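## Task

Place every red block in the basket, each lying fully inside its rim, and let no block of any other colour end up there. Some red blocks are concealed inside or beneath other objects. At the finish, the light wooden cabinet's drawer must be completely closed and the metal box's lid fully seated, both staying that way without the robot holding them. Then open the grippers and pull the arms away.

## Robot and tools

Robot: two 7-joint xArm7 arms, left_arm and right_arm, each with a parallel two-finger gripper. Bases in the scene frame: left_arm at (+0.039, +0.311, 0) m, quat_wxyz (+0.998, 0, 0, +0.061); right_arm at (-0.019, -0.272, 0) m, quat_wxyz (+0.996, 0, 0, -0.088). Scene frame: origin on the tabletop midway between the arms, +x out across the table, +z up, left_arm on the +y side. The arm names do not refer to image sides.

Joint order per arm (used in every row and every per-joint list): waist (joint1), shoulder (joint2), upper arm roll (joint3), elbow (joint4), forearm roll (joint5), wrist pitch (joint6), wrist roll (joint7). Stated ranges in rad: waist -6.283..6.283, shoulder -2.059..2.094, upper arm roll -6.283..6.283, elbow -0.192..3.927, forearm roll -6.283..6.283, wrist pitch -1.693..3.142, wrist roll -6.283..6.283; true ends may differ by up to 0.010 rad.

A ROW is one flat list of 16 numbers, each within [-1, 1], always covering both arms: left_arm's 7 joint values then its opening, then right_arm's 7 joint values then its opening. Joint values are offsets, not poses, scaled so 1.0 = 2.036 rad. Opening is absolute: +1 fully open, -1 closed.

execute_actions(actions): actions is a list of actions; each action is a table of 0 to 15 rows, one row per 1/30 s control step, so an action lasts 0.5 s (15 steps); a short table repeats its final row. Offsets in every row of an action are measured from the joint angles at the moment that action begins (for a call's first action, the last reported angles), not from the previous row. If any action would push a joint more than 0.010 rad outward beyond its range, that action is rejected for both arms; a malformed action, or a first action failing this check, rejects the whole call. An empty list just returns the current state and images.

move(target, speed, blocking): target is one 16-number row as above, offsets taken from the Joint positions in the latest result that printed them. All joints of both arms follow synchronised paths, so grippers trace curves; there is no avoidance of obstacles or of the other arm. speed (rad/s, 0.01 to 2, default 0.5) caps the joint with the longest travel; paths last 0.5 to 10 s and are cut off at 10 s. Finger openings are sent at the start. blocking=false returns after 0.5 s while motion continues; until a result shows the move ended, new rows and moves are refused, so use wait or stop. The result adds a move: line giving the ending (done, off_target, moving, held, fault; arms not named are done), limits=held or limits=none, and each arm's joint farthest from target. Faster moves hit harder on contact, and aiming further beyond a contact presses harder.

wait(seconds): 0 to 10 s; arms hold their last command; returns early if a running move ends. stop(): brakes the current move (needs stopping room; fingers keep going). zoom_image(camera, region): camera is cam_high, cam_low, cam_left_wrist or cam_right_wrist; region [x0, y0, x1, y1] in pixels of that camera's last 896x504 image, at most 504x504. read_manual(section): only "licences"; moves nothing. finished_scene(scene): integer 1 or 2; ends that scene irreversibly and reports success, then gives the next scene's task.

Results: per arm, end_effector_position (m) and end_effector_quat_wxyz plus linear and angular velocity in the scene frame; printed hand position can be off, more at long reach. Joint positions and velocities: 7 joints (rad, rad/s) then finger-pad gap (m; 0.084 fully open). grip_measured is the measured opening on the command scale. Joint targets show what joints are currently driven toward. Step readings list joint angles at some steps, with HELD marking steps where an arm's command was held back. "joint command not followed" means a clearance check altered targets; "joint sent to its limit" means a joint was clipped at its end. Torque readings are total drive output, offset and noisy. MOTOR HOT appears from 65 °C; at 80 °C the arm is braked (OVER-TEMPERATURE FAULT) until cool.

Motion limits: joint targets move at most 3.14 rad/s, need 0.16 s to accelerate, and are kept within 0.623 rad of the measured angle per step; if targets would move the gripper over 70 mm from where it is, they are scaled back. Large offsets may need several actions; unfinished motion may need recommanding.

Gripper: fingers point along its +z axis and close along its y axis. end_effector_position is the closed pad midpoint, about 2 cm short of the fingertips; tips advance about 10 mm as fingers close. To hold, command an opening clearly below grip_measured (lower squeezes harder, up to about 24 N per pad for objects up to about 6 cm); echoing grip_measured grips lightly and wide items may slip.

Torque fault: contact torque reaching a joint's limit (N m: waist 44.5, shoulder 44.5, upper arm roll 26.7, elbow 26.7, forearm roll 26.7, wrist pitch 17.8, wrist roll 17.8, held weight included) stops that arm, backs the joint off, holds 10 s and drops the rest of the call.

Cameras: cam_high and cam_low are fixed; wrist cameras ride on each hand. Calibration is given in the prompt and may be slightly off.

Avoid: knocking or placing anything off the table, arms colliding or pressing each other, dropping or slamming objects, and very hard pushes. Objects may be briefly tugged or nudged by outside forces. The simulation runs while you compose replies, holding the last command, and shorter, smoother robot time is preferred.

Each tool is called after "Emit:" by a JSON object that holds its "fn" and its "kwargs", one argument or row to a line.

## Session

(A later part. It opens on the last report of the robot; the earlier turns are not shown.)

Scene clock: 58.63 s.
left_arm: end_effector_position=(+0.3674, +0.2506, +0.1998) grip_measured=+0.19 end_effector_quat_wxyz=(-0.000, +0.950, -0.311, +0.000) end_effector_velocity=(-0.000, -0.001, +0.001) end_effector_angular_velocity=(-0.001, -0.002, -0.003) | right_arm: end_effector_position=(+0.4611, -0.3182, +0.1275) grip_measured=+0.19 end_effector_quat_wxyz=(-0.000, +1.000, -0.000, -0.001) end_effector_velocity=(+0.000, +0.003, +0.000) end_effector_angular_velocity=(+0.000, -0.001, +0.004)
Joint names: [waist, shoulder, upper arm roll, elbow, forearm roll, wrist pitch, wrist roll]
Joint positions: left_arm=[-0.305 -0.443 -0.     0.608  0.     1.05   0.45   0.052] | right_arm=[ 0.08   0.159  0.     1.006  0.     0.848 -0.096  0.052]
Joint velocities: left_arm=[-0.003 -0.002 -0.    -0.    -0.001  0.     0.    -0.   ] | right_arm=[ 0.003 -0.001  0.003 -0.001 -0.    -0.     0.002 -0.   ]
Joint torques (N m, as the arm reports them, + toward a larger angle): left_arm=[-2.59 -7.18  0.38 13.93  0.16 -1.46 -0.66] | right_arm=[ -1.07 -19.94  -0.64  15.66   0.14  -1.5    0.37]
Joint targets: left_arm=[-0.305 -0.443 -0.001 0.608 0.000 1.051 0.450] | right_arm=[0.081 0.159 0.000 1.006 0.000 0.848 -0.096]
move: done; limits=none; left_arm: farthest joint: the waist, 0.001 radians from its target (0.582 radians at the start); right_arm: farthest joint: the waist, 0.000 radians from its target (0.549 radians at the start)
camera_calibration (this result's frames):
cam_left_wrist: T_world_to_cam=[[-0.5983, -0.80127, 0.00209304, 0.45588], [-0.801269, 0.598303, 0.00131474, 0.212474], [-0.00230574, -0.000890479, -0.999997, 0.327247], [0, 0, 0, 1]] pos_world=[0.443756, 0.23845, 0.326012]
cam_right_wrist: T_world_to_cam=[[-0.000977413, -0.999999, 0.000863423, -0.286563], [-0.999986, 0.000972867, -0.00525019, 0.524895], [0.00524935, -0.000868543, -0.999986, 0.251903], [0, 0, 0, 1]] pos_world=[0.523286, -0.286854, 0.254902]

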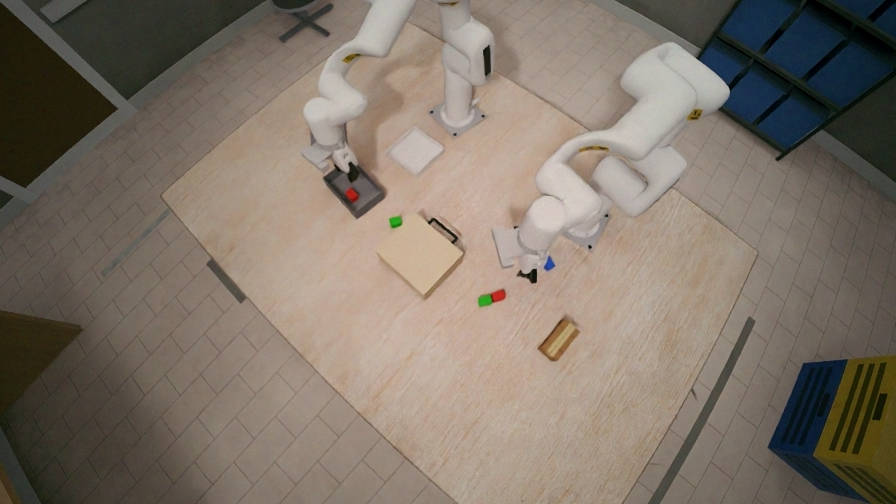

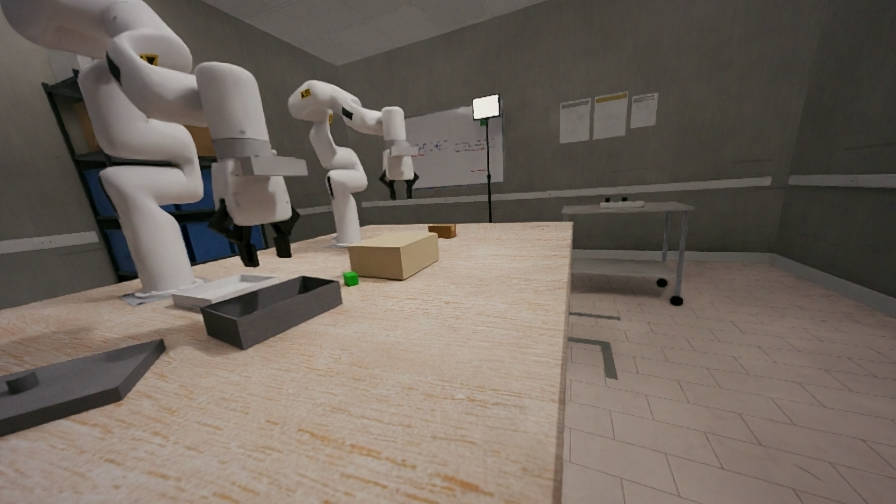

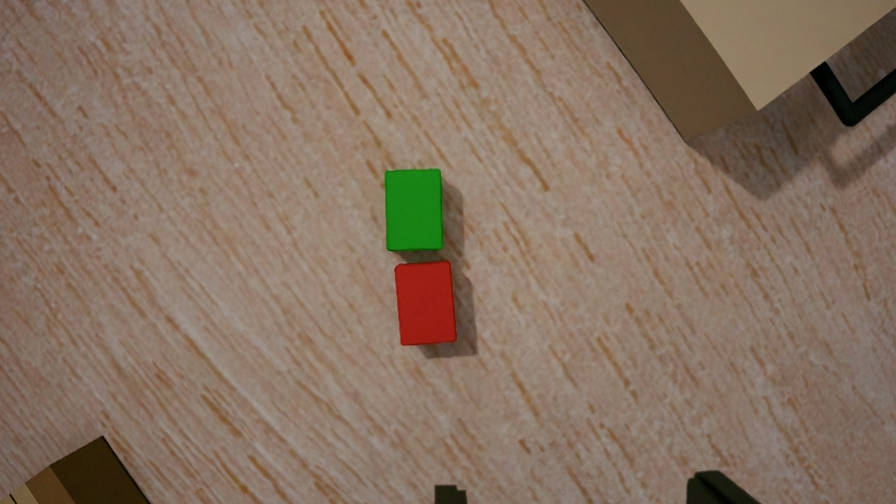

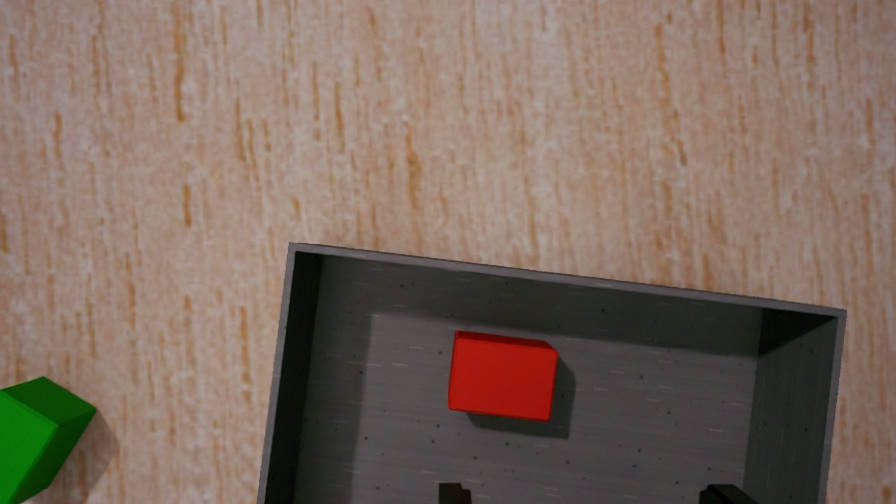

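Emit:
{"fn": "move", "kwargs": {
  "target": [0.0216,0.2083,0,0.0046,0,-0.2033,-0.0147,0.2, 0.0138,0.0675,0,0.0155,0,-0.0526,0.0727,0.4]
}}

Emit:
{"fn": "move", "kwargs": {
  "target": [0,0.0728,0,-0.0111,0,-0.0839,0,0.2, 0,0.0473,0,-0.0091,0,-0.0564,0,0.4],
  "speed": 0.15
}}

Emit:
{"fn": "move", "kwargs": {
  "target": [0,0,0,0,0,0,0,-0.8, 0,0,0,0,0,0,0,-0.6]
}}

Emit:
{"fn": "move", "kwargs": {
  "target": [0,-0.16,0,0.04,0,0.2,0,-0.8, 0,-0.09,0,0.022,0,0.112,0,-0.6],
  "speed": 0.35
}}

Scene clock: 68.30 s.
left_arm: end_effector_position=(+0.4243, +0.2574, +0.0802) grip_measured=+0.19 end_effector_quat_wxyz=(-0.000, +0.961, -0.276, -0.000) end_effector_velocity=(-0.000, +0.001, -0.001) end_effector_angular_velocity=(-0.000, +0.002, +0.002) | right_arm: end_effector_position=(+0.4805, -0.3060, +0.0800) grip_measured=+0.39 end_effector_quat_wxyz=(-0.000, +0.998, -0.060, +0.000) end_effector_velocity=(-0.001, -0.000, -0.001) end_effector_angular_velocity=(-0.000, +0.002, -0.001)
Joint names: [waist, shoulder, upper arm roll, elbow, forearm roll, wrist pitch, wrist roll]
Joint positions: left_arm=[-0.261 -0.02  -0.     0.617  0.     0.637  0.42   0.052] | right_arm=[0.108 0.296 0.    1.037 0.    0.741 0.052 0.061]
Joint velocities: left_arm=[ 0.001  0.003  0.    -0.001 -0.001 -0.003 -0.    -0.   ] | right_arm=[ 0.     0.001 -0.001 -0.002 -0.    -0.     0.001 -0.   ]
Joint torques (N m, as the arm reports them, + toward a larger angle): left_arm=[ -2.71 -11.84  -0.07  11.58   0.15  -1.43  -0.63] | right_arm=[ -0.59 -21.95  -0.83  14.76  -0.14  -1.56   0.39]
Joint targets: left_arm=[-0.261 -0.019 -0.000 0.617 0.000 0.637 0.420] | right_arm=[0.108 0.297 0.000 1.037 0.000 0.741 0.052]
move: done; limits=none; left_arm: farthest joint: the shoulder, 0.001 radians from its target (0.424 radians at the start); right_arm: farthest joint: the waist, 0.000 radians from its target (0.027 radians at the start)
camera_calibration (this result's frames):
cam_left_wrist: T_world_to_cam=[[-0.5377, -0.843133, 0.00234742, 0.480647], [-0.843132, 0.537704, 0.00143027, 0.287511], [-0.00246812, -0.00121013, -0.999996, 0.207937], [0, 0, 0, 1]] pos_world=[0.501367, 0.250905, 0.206397]
cam_right_wrist: T_world_to_cam=[[-0.12061, -0.992699, 0.00100591, -0.214595], [-0.992679, 0.120601, -0.0066216, 0.577243], [0.00645195, -0.00179718, -0.999978, 0.203468], [0, 0, 0, 1]] pos_world=[0.545822, -0.282279, 0.207502]

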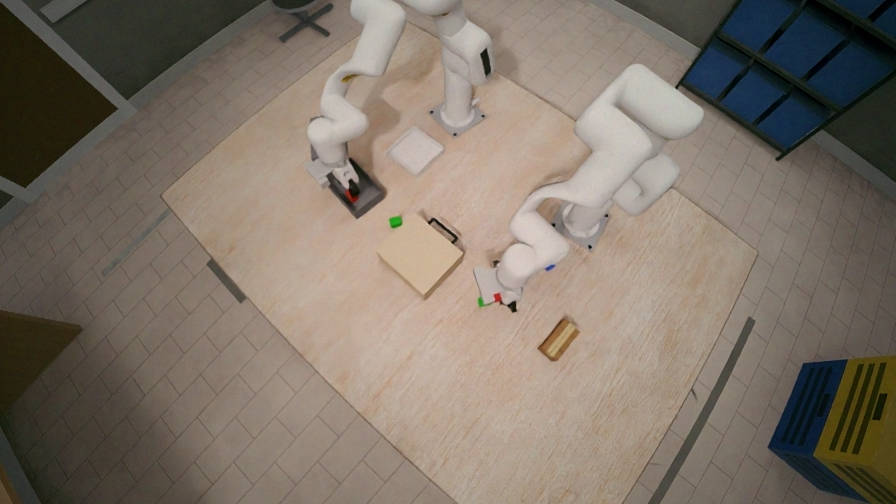

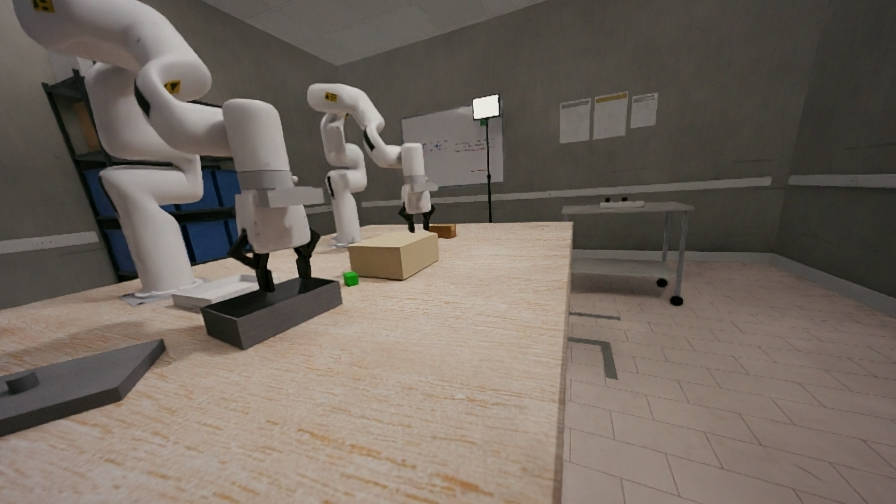

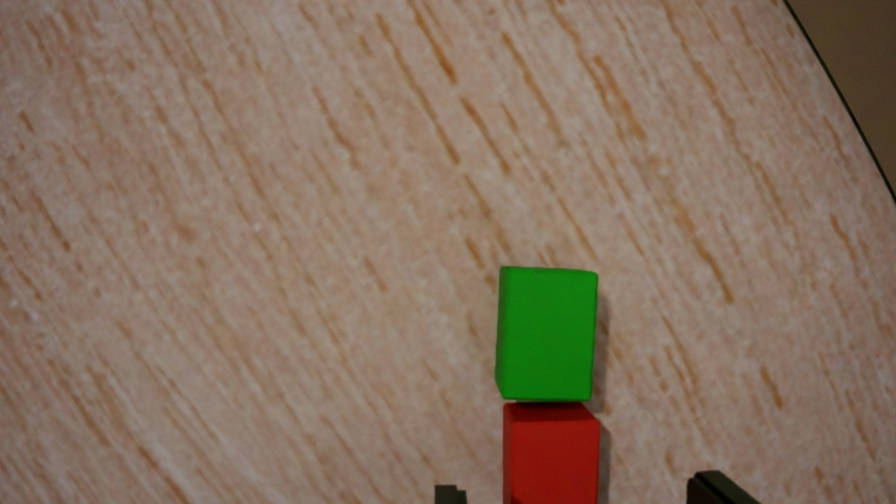

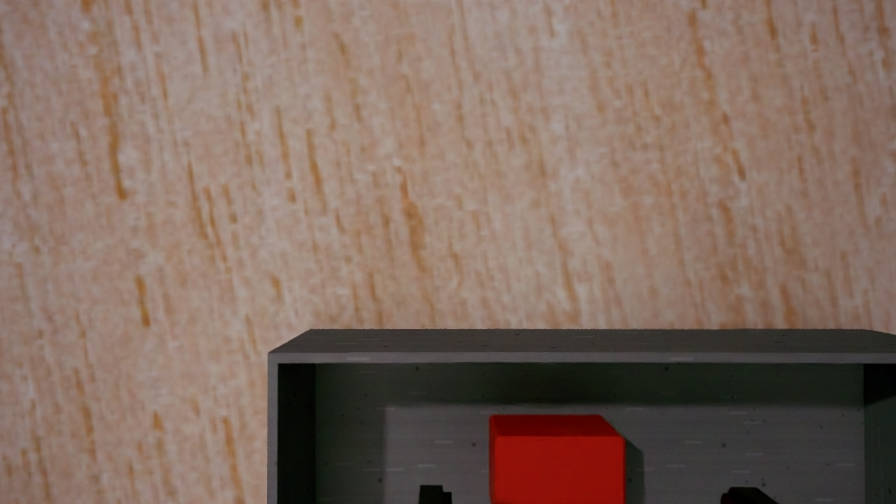

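Scene clock: 69.90 s.
left_arm: end_effector_position=(+0.4245, +0.2573, +0.0284) grip_measured=+0.19 end_effector_quat_wxyz=(-0.000, +0.961, -0.276, +0.000) end_effector_velocity=(-0.001, -0.000, -0.002) end_effector_angular_velocity=(+0.001, +0.003, -0.001) | right_arm: end_effector_position=(+0.4806, -0.3060, +0.0342) grip_measured=+0.39 end_effector_quat_wxyz=(-0.000, +0.998, -0.060, +0.000) end_effector_velocity=(-0.001, +0.000, -0.002) end_effector_angular_velocity=(+0.001, +0.004, -0.001)
Joint names: [waist, shoulder, upper arm roll, elbow, forearm roll, wrist pitch, wrist roll]
Joint positions: left_arm=[-0.261  0.128 -0.     0.595  0.     0.466  0.42   0.052] | right_arm=[0.108 0.392 0.    1.019 0.    0.626 0.052 0.061]
Joint velocities: left_arm=[ 0.     0.003 -0.001 -0.001  0.001 -0.002 -0.     0.   ] | right_arm=[-0.     0.003  0.    -0.001  0.    -0.     0.    -0.   ]
Joint torques (N m, as the arm reports them, + toward a larger angle): left_arm=[ -2.56 -12.94   0.11  10.11   0.26  -1.51  -0.68] | right_arm=[ -1.11 -23.08  -0.7   13.81  -0.07  -1.53   0.42]
Joint targets: left_arm=[-0.261 0.129 -0.000 0.595 0.000 0.466 0.420] | right_arm=[0.108 0.393 0.000 1.019 0.000 0.626 0.052]
move: done; limits=none; left_arm: farthest joint: the waist, 0.000 radians from its target (0.000 radians at the start); right_arm: farthest joint: the waist, 0.000 radians from its target (0.000 radians at the start)
camera_calibration (this result's frames):
cam_left_wrist: T_world_to_cam=[[-0.537723, -0.843118, 0.0022917, 0.480822], [-0.843118, 0.537727, 0.00111384, 0.287739], [-0.0021714, -0.00133324, -0.999997, 0.156], [0, 0, 0, 1]] pos_world=[0.501486, 0.250873, 0.154577]
cam_right_wrist: T_world_to_cam=[[-0.120651, -0.992694, 0.00100987, -0.214535], [-0.992672, 0.120642, -0.00690689, 0.577037], [0.0067346, -0.0018358, -0.999976, 0.157487], [0, 0, 0, 1]] pos_world=[0.545864, -0.282293, 0.161685]

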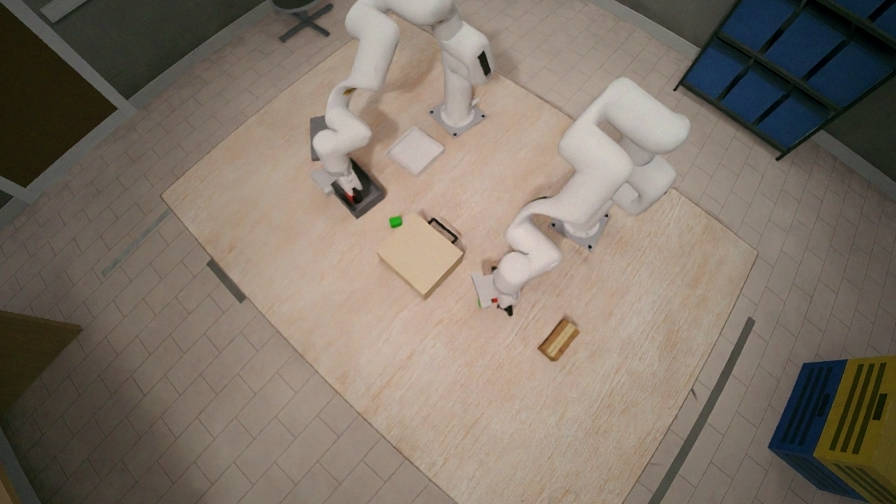

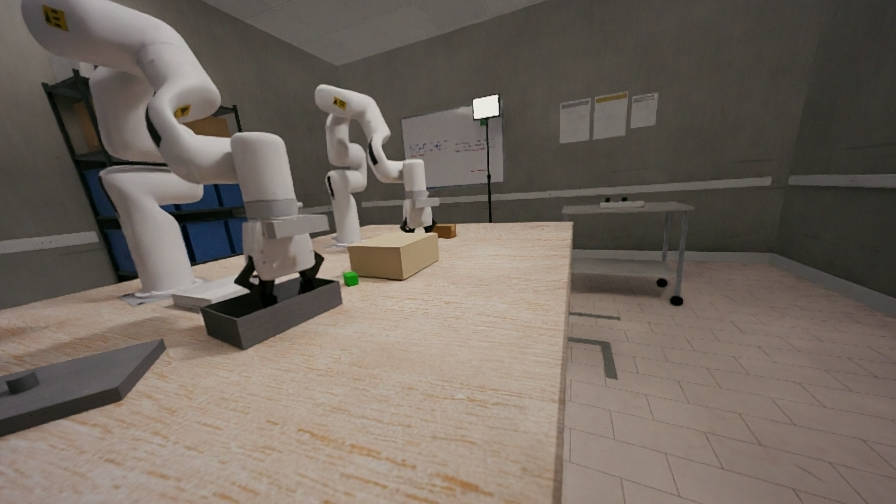

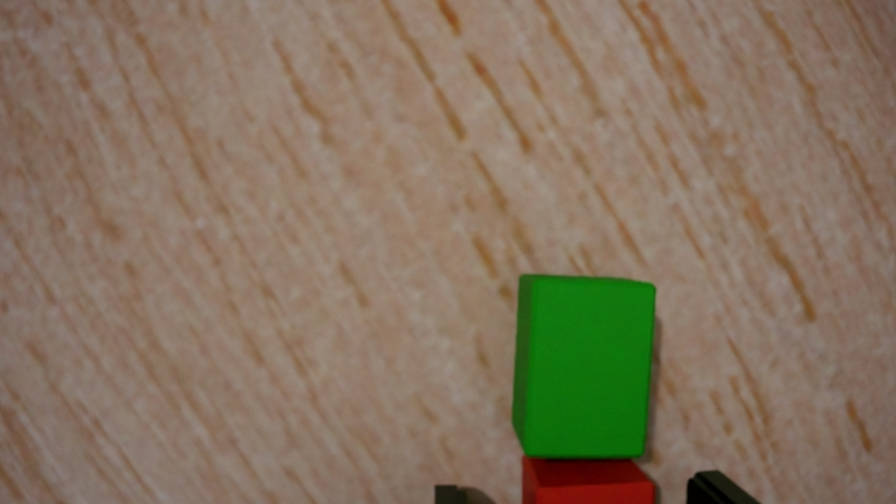

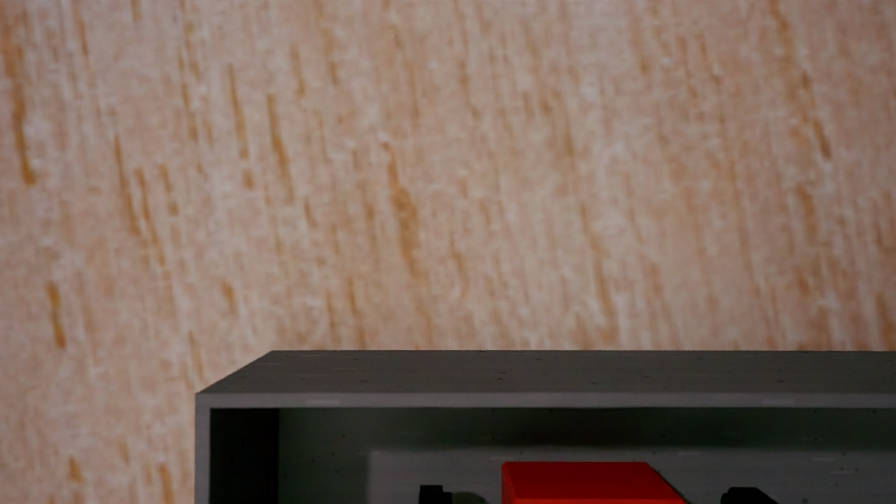

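Scene clock: 70.40 s.
left_arm: end_effector_position=(+0.4245, +0.2573, +0.0284) grip_measured=-0.43 end_effector_quat_wxyz=(-0.000, +0.961, -0.276, +0.000) end_effector_velocity=(+0.000, +0.000, +0.000) end_effector_angular_velocity=(+0.000, -0.000, -0.000) | right_arm: end_effector_position=(+0.4806, -0.3060, +0.0342) grip_measured=-0.18 end_effector_quat_wxyz=(-0.000, +0.998, -0.060, +0.000) end_effector_velocity=(-0.000, -0.000, +0.000) end_effector_angular_velocity=(+0.000, -0.000, -0.000)
Joint names: [waist, shoulder, upper arm roll, elbow, forearm roll, wrist pitch, wrist roll]
Joint positions: left_arm=[-0.261  0.128 -0.     0.595  0.     0.466  0.42   0.025] | right_arm=[0.108 0.392 0.    1.019 0.    0.626 0.052 0.036]
Joint velocities: left_arm=[ 0.001 -0.    -0.001  0.     0.001 -0.    -0.    -0.   ] | right_arm=[ 0.    -0.001 -0.    -0.     0.     0.    -0.    -0.   ]
Joint torques (N m, as the arm reports them, + toward a larger angle): left_arm=[ -2.49 -12.85   0.15  10.04   0.31  -1.42  -0.68] | right_arm=[ -0.72 -22.57  -0.59  13.81   0.08  -1.5    0.35]
Joint targets: left_arm=[-0.261 0.128 -0.000 0.595 0.000 0.466 0.420] | right_arm=[0.108 0.392 0.000 1.019 0.000 0.626 0.052]
move: done; limits=none; left_arm: farthest joint: the waist, 0.000 radians from its target (0.000 radians at the start); right_arm: farthest joint: the waist, 0.000 radians from its target (0.000 radians at the start)
camera_calibration (this result's frames):
cam_left_wrist: T_world_to_cam=[[-0.537732, -0.843113, 0.00225835, 0.480834], [-0.843113, 0.537735, 0.00103548, 0.287767], [-0.00208743, -0.00134724, -0.999997, 0.155998], [0, 0, 0, 1]] pos_world=[0.501505, 0.250865, 0.154613]
cam_right_wrist: T_world_to_cam=[[-0.120697, -0.992689, 0.00102496, -0.214541], [-0.992666, 0.120687, -0.00698922, 0.57708], [0.00681442, -0.00186102, -0.999975, 0.157469], [0, 0, 0, 1]] pos_world=[0.545881, -0.282326, 0.161718]

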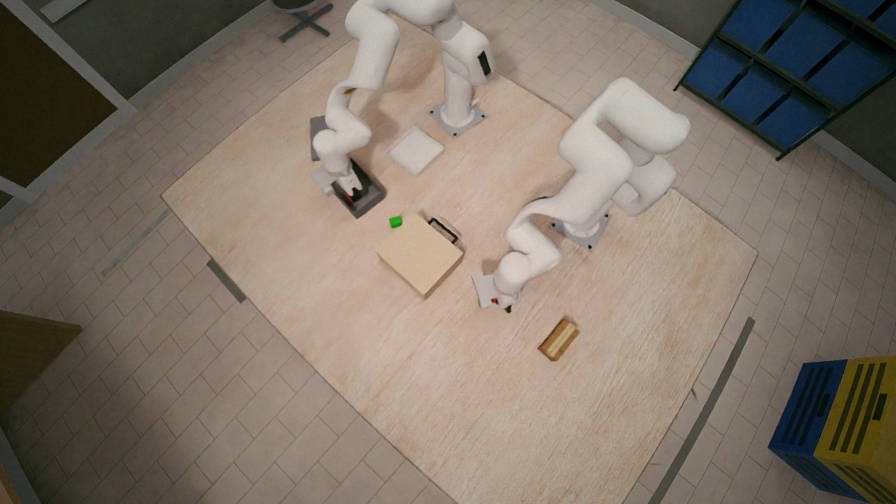

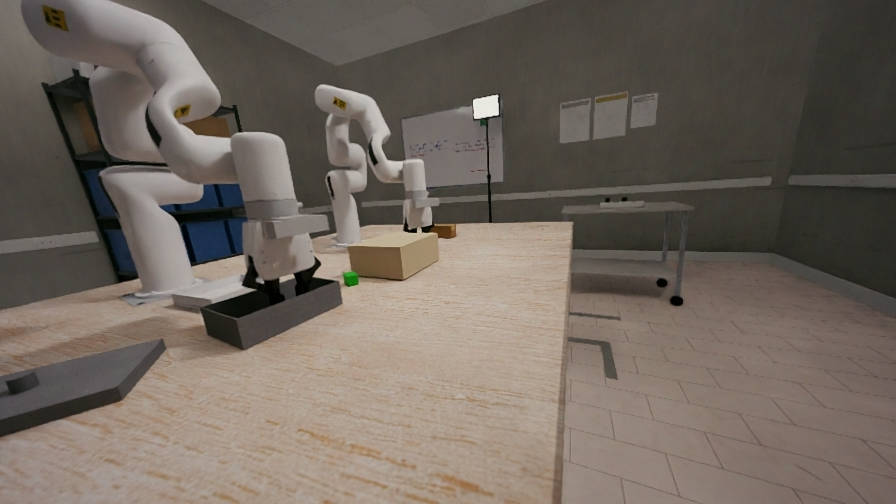

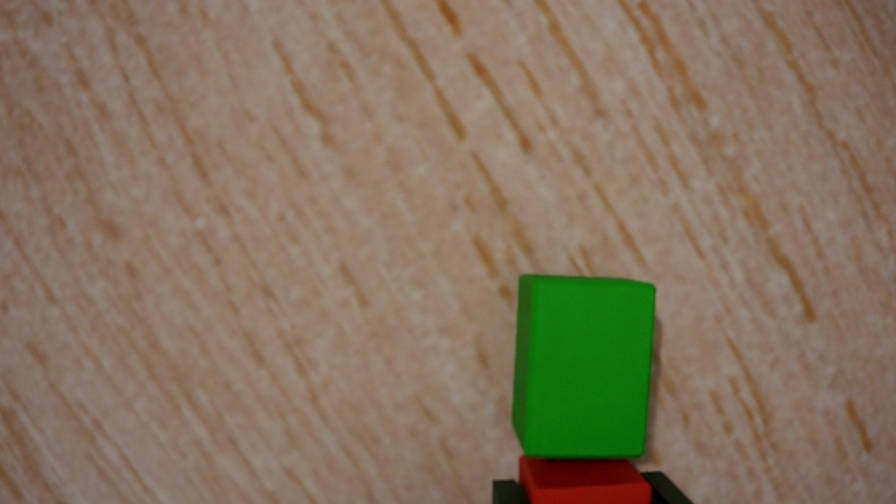

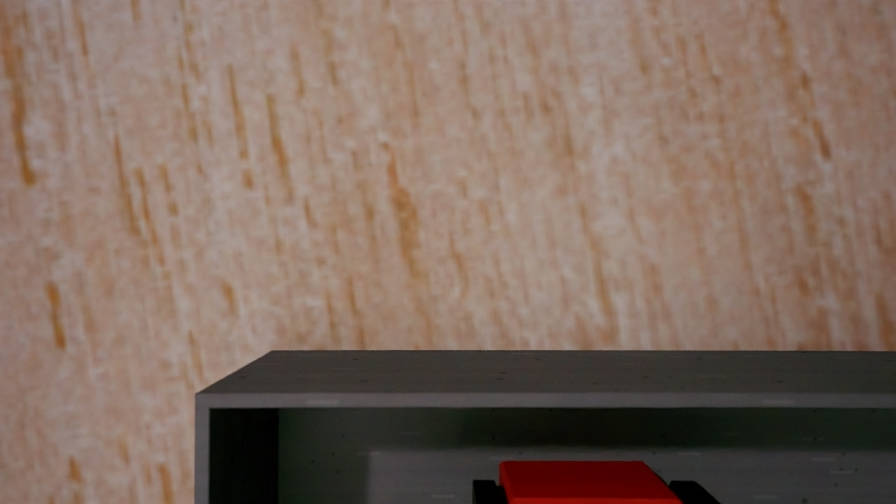

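Scene clock: 72.07 s.
left_arm: end_effector_position=(+0.4180, +0.2583, +0.1524) grip_measured=-0.43 end_effector_quat_wxyz=(-0.000, +0.961, -0.276, -0.000) end_effector_velocity=(+0.000, -0.001, +0.002) end_effector_angular_velocity=(-0.000, -0.002, -0.001) | right_arm: end_effector_position=(+0.4778, -0.3058, +0.1246) grip_measured=-0.18 end_effector_quat_wxyz=(-0.000, +0.998, -0.060, -0.000) end_effector_velocity=(+0.000, -0.000, +0.001) end_effector_angular_velocity=(-0.000, -0.000, +0.000)
Joint names: [waist, shoulder, upper arm roll, elbow, forearm roll, wrist pitch, wrist roll]
Joint positions: left_arm=[-0.261 -0.197 -0.     0.676  0.     0.873  0.42   0.025] | right_arm=[0.108 0.209 0.    1.064 0.    0.854 0.052 0.036]
Joint velocities: left_arm=[ 0.    -0.003 -0.002  0.002 -0.     0.003  0.     0.   ] | right_arm=[ 0.    -0.001 -0.001  0.001 -0.     0.001 -0.     0.   ]
Joint torques (N m, as the arm reports them, + toward a larger angle): left_arm=[ -2.56 -10.46   0.09  13.55   0.22  -1.48  -0.71] | right_arm=[ -0.77 -21.38  -0.47  16.05  -0.3   -1.64   0.49]
Joint targets: left_arm=[-0.261 -0.197 -0.000 0.676 0.000 0.873 0.420] | right_arm=[0.108 0.209 0.000 1.064 0.000 0.854 0.052]
move: done; limits=none; left_arm: farthest joint: the shoulder, 0.001 radians from its target (0.326 radians at the start); right_arm: farthest joint: the shoulder, 0.001 radians from its target (0.184 radians at the start)
camera_calibration (this result's frames):
cam_left_wrist: T_world_to_cam=[[-0.537668, -0.843153, 0.00233578, 0.477831], [-0.843152, 0.537672, 0.00163034, 0.281579], [-0.00263051, -0.00109283, -0.999996, 0.280156], [0, 0, 0, 1]] pos_world=[0.495066, 0.251794, 0.27858]
cam_right_wrist: T_world_to_cam=[[-0.120624, -0.992698, 0.00100717, -0.2148], [-0.992677, 0.120615, -0.006591, 0.57482], [0.00642139, -0.00179483, -0.999978, 0.248106], [0, 0, 0, 1]] pos_world=[0.543107, -0.282118, 0.252105]

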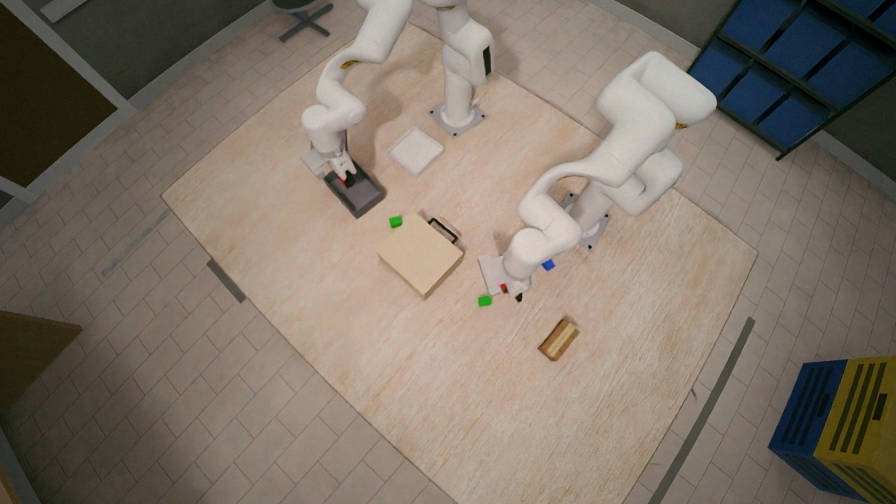

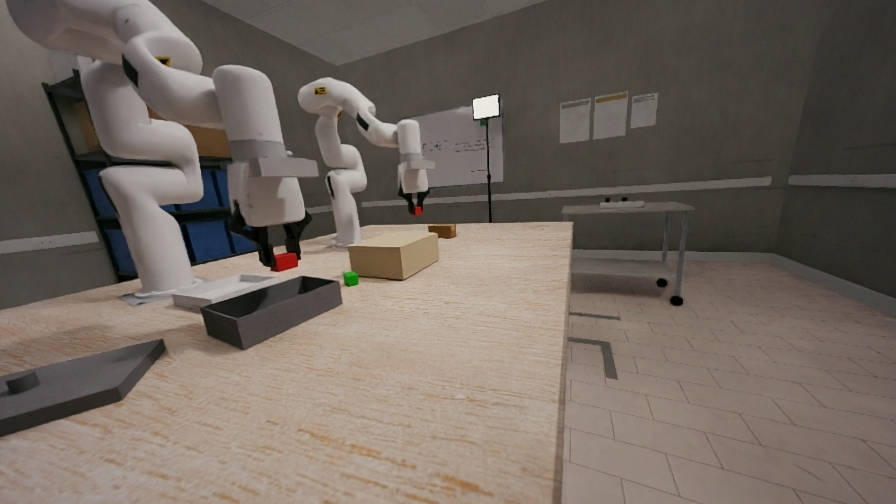

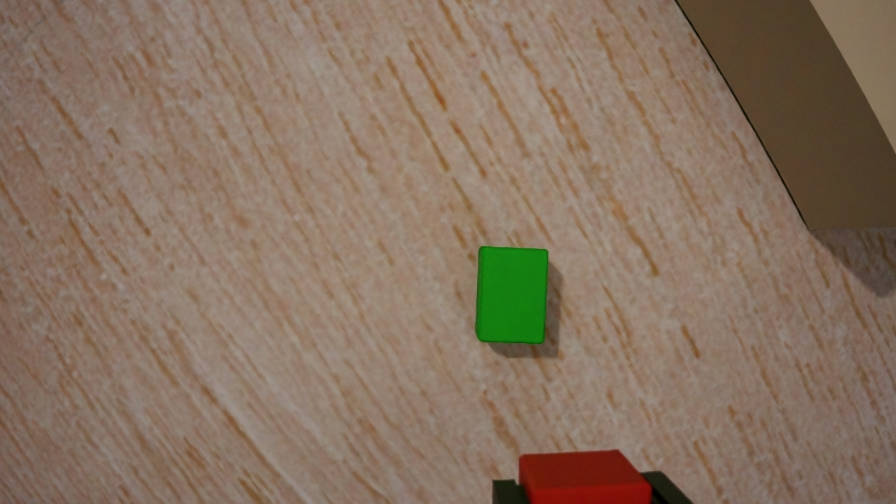

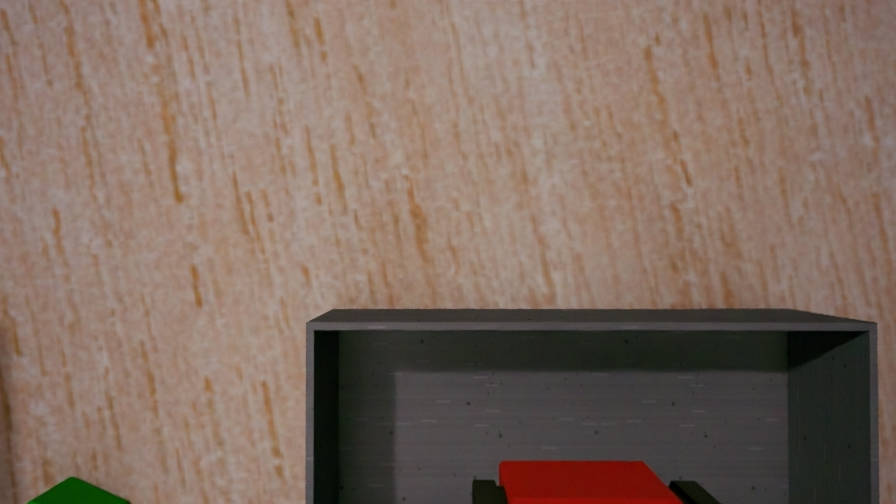

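Emit:
{"fn": "move", "kwargs": {
  "target": [-0.251,0,0,0,0,0,0.2456,-0.8, 0.0187,-0.3828,0,-0.3894,0,-0.0062,-0.0403,-0.6]
}}

Scene clock: 80.50 s.
left_arm: end_effector_position=(+0.3439, +0.0800, +0.1524) grip_measured=-0.43 end_effector_quat_wxyz=(+0.000, -0.708, +0.706, +0.000) end_effector_velocity=(-0.001, -0.001, +0.001) end_effector_angular_velocity=(-0.001, -0.001, -0.004) | right_arm: end_effector_position=(+0.2503, -0.2801, +0.1198) grip_measured=-0.18 end_effector_quat_wxyz=(-0.000, +1.000, +0.000, -0.000) end_effector_velocity=(-0.001, +0.000, -0.000) end_effector_angular_velocity=(-0.001, +0.001, +0.002)
Joint names: [waist, shoulder, upper arm roll, elbow, forearm roll, wrist pitch, wrist roll]
Joint positions: left_arm=[-0.771 -0.197 -0.     0.676  0.     0.873  0.92   0.025] | right_arm=[ 0.146 -0.569  0.     0.271  0.     0.841 -0.03   0.036]
Joint velocities: left_arm=[-0.003 -0.002 -0.001 -0.    -0.001  0.     0.001  0.   ] | right_arm=[ 0.    -0.002  0.001 -0.002 -0.001  0.    -0.001 -0.   ]
Joint torques (N m, as the arm reports them, + toward a larger angle): left_arm=[ -2.73 -10.39   0.34  13.45   0.23  -1.44  -0.68] | right_arm=[-0.79 -6.27 -0.11 15.99 -0.08 -1.53  0.32]
Joint targets: left_arm=[-0.772 -0.197 -0.000 0.676 0.000 0.873 0.920] | right_arm=[0.146 -0.570 0.000 0.271 0.000 0.841 -0.030]
move: done; limits=none; left_arm: farthest joint: the waist, 0.001 radians from its target (0.511 radians at the start); right_arm: farthest joint: the shoulder, 0.001 radians from its target (0.779 radians at the start)
camera_calibration (this result's frames):
cam_left_wrist: T_world_to_cam=[[-0.999971, 0.00723093, 0.00249315, 0.37859], [0.00723505, 0.999972, 0.00165033, -0.0144692], [-0.00248115, 0.00166832, -0.999996, 0.279493], [0, 0, 0, 1]] pos_world=[0.379377, 0.011265, 0.278572]
cam_right_wrist: T_world_to_cam=[[-0.000863791, -0.999999, 0.00108894, -0.248711], [-0.999983, 0.000857423, -0.0058348, 0.314086], [0.00583387, -0.00109396, -0.999982, 0.245145], [0, 0, 0, 1]] pos_world=[0.312435, -0.248712, 0.247245]

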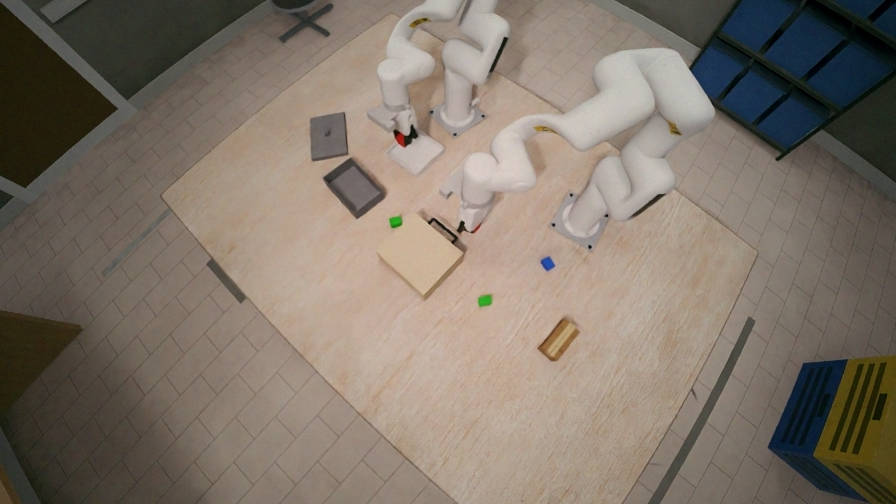

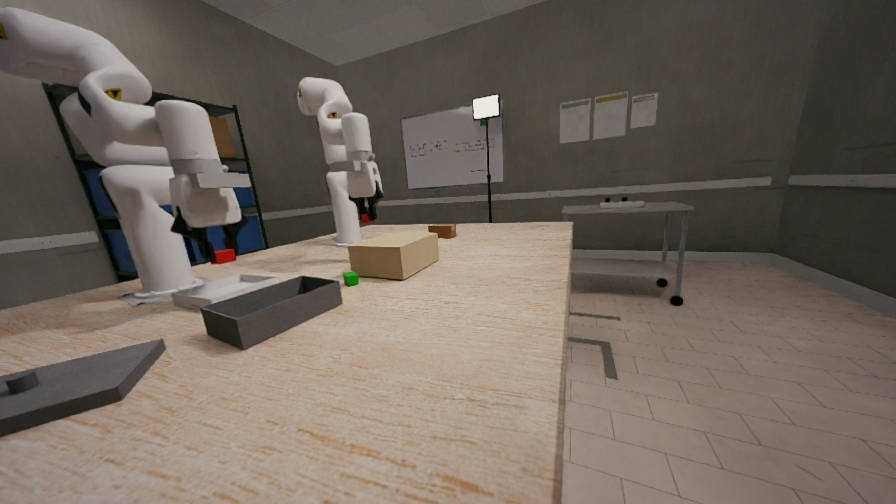

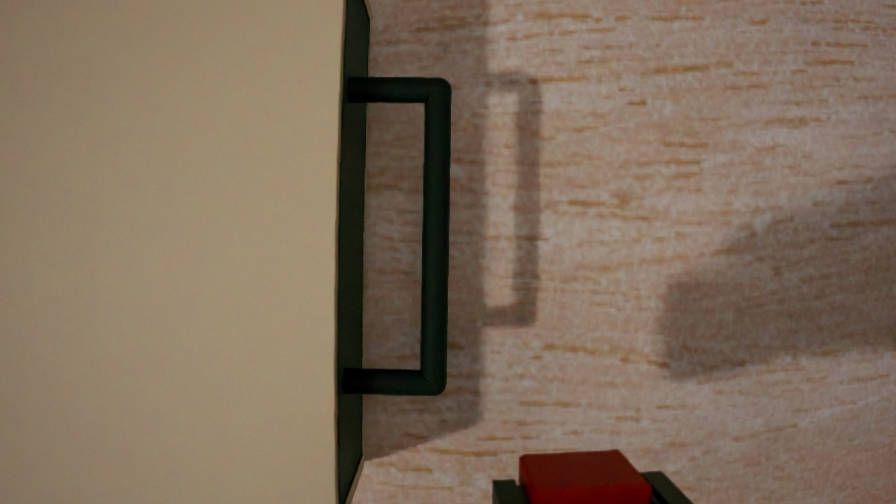

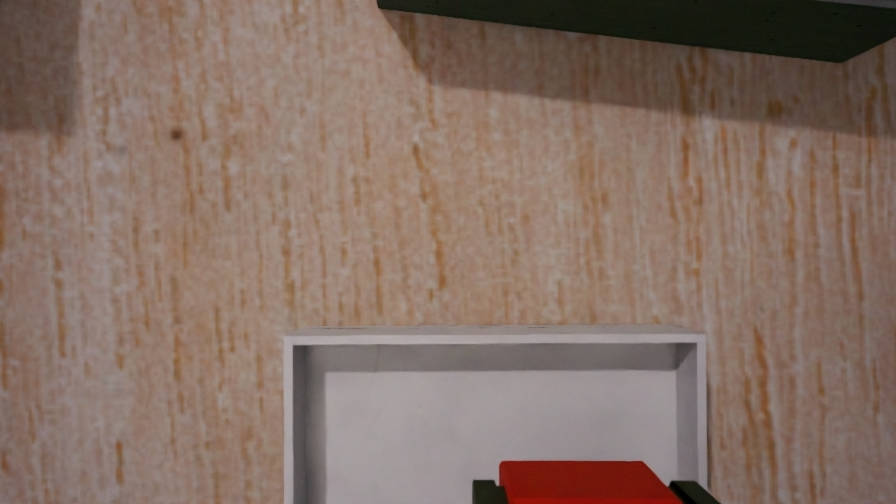

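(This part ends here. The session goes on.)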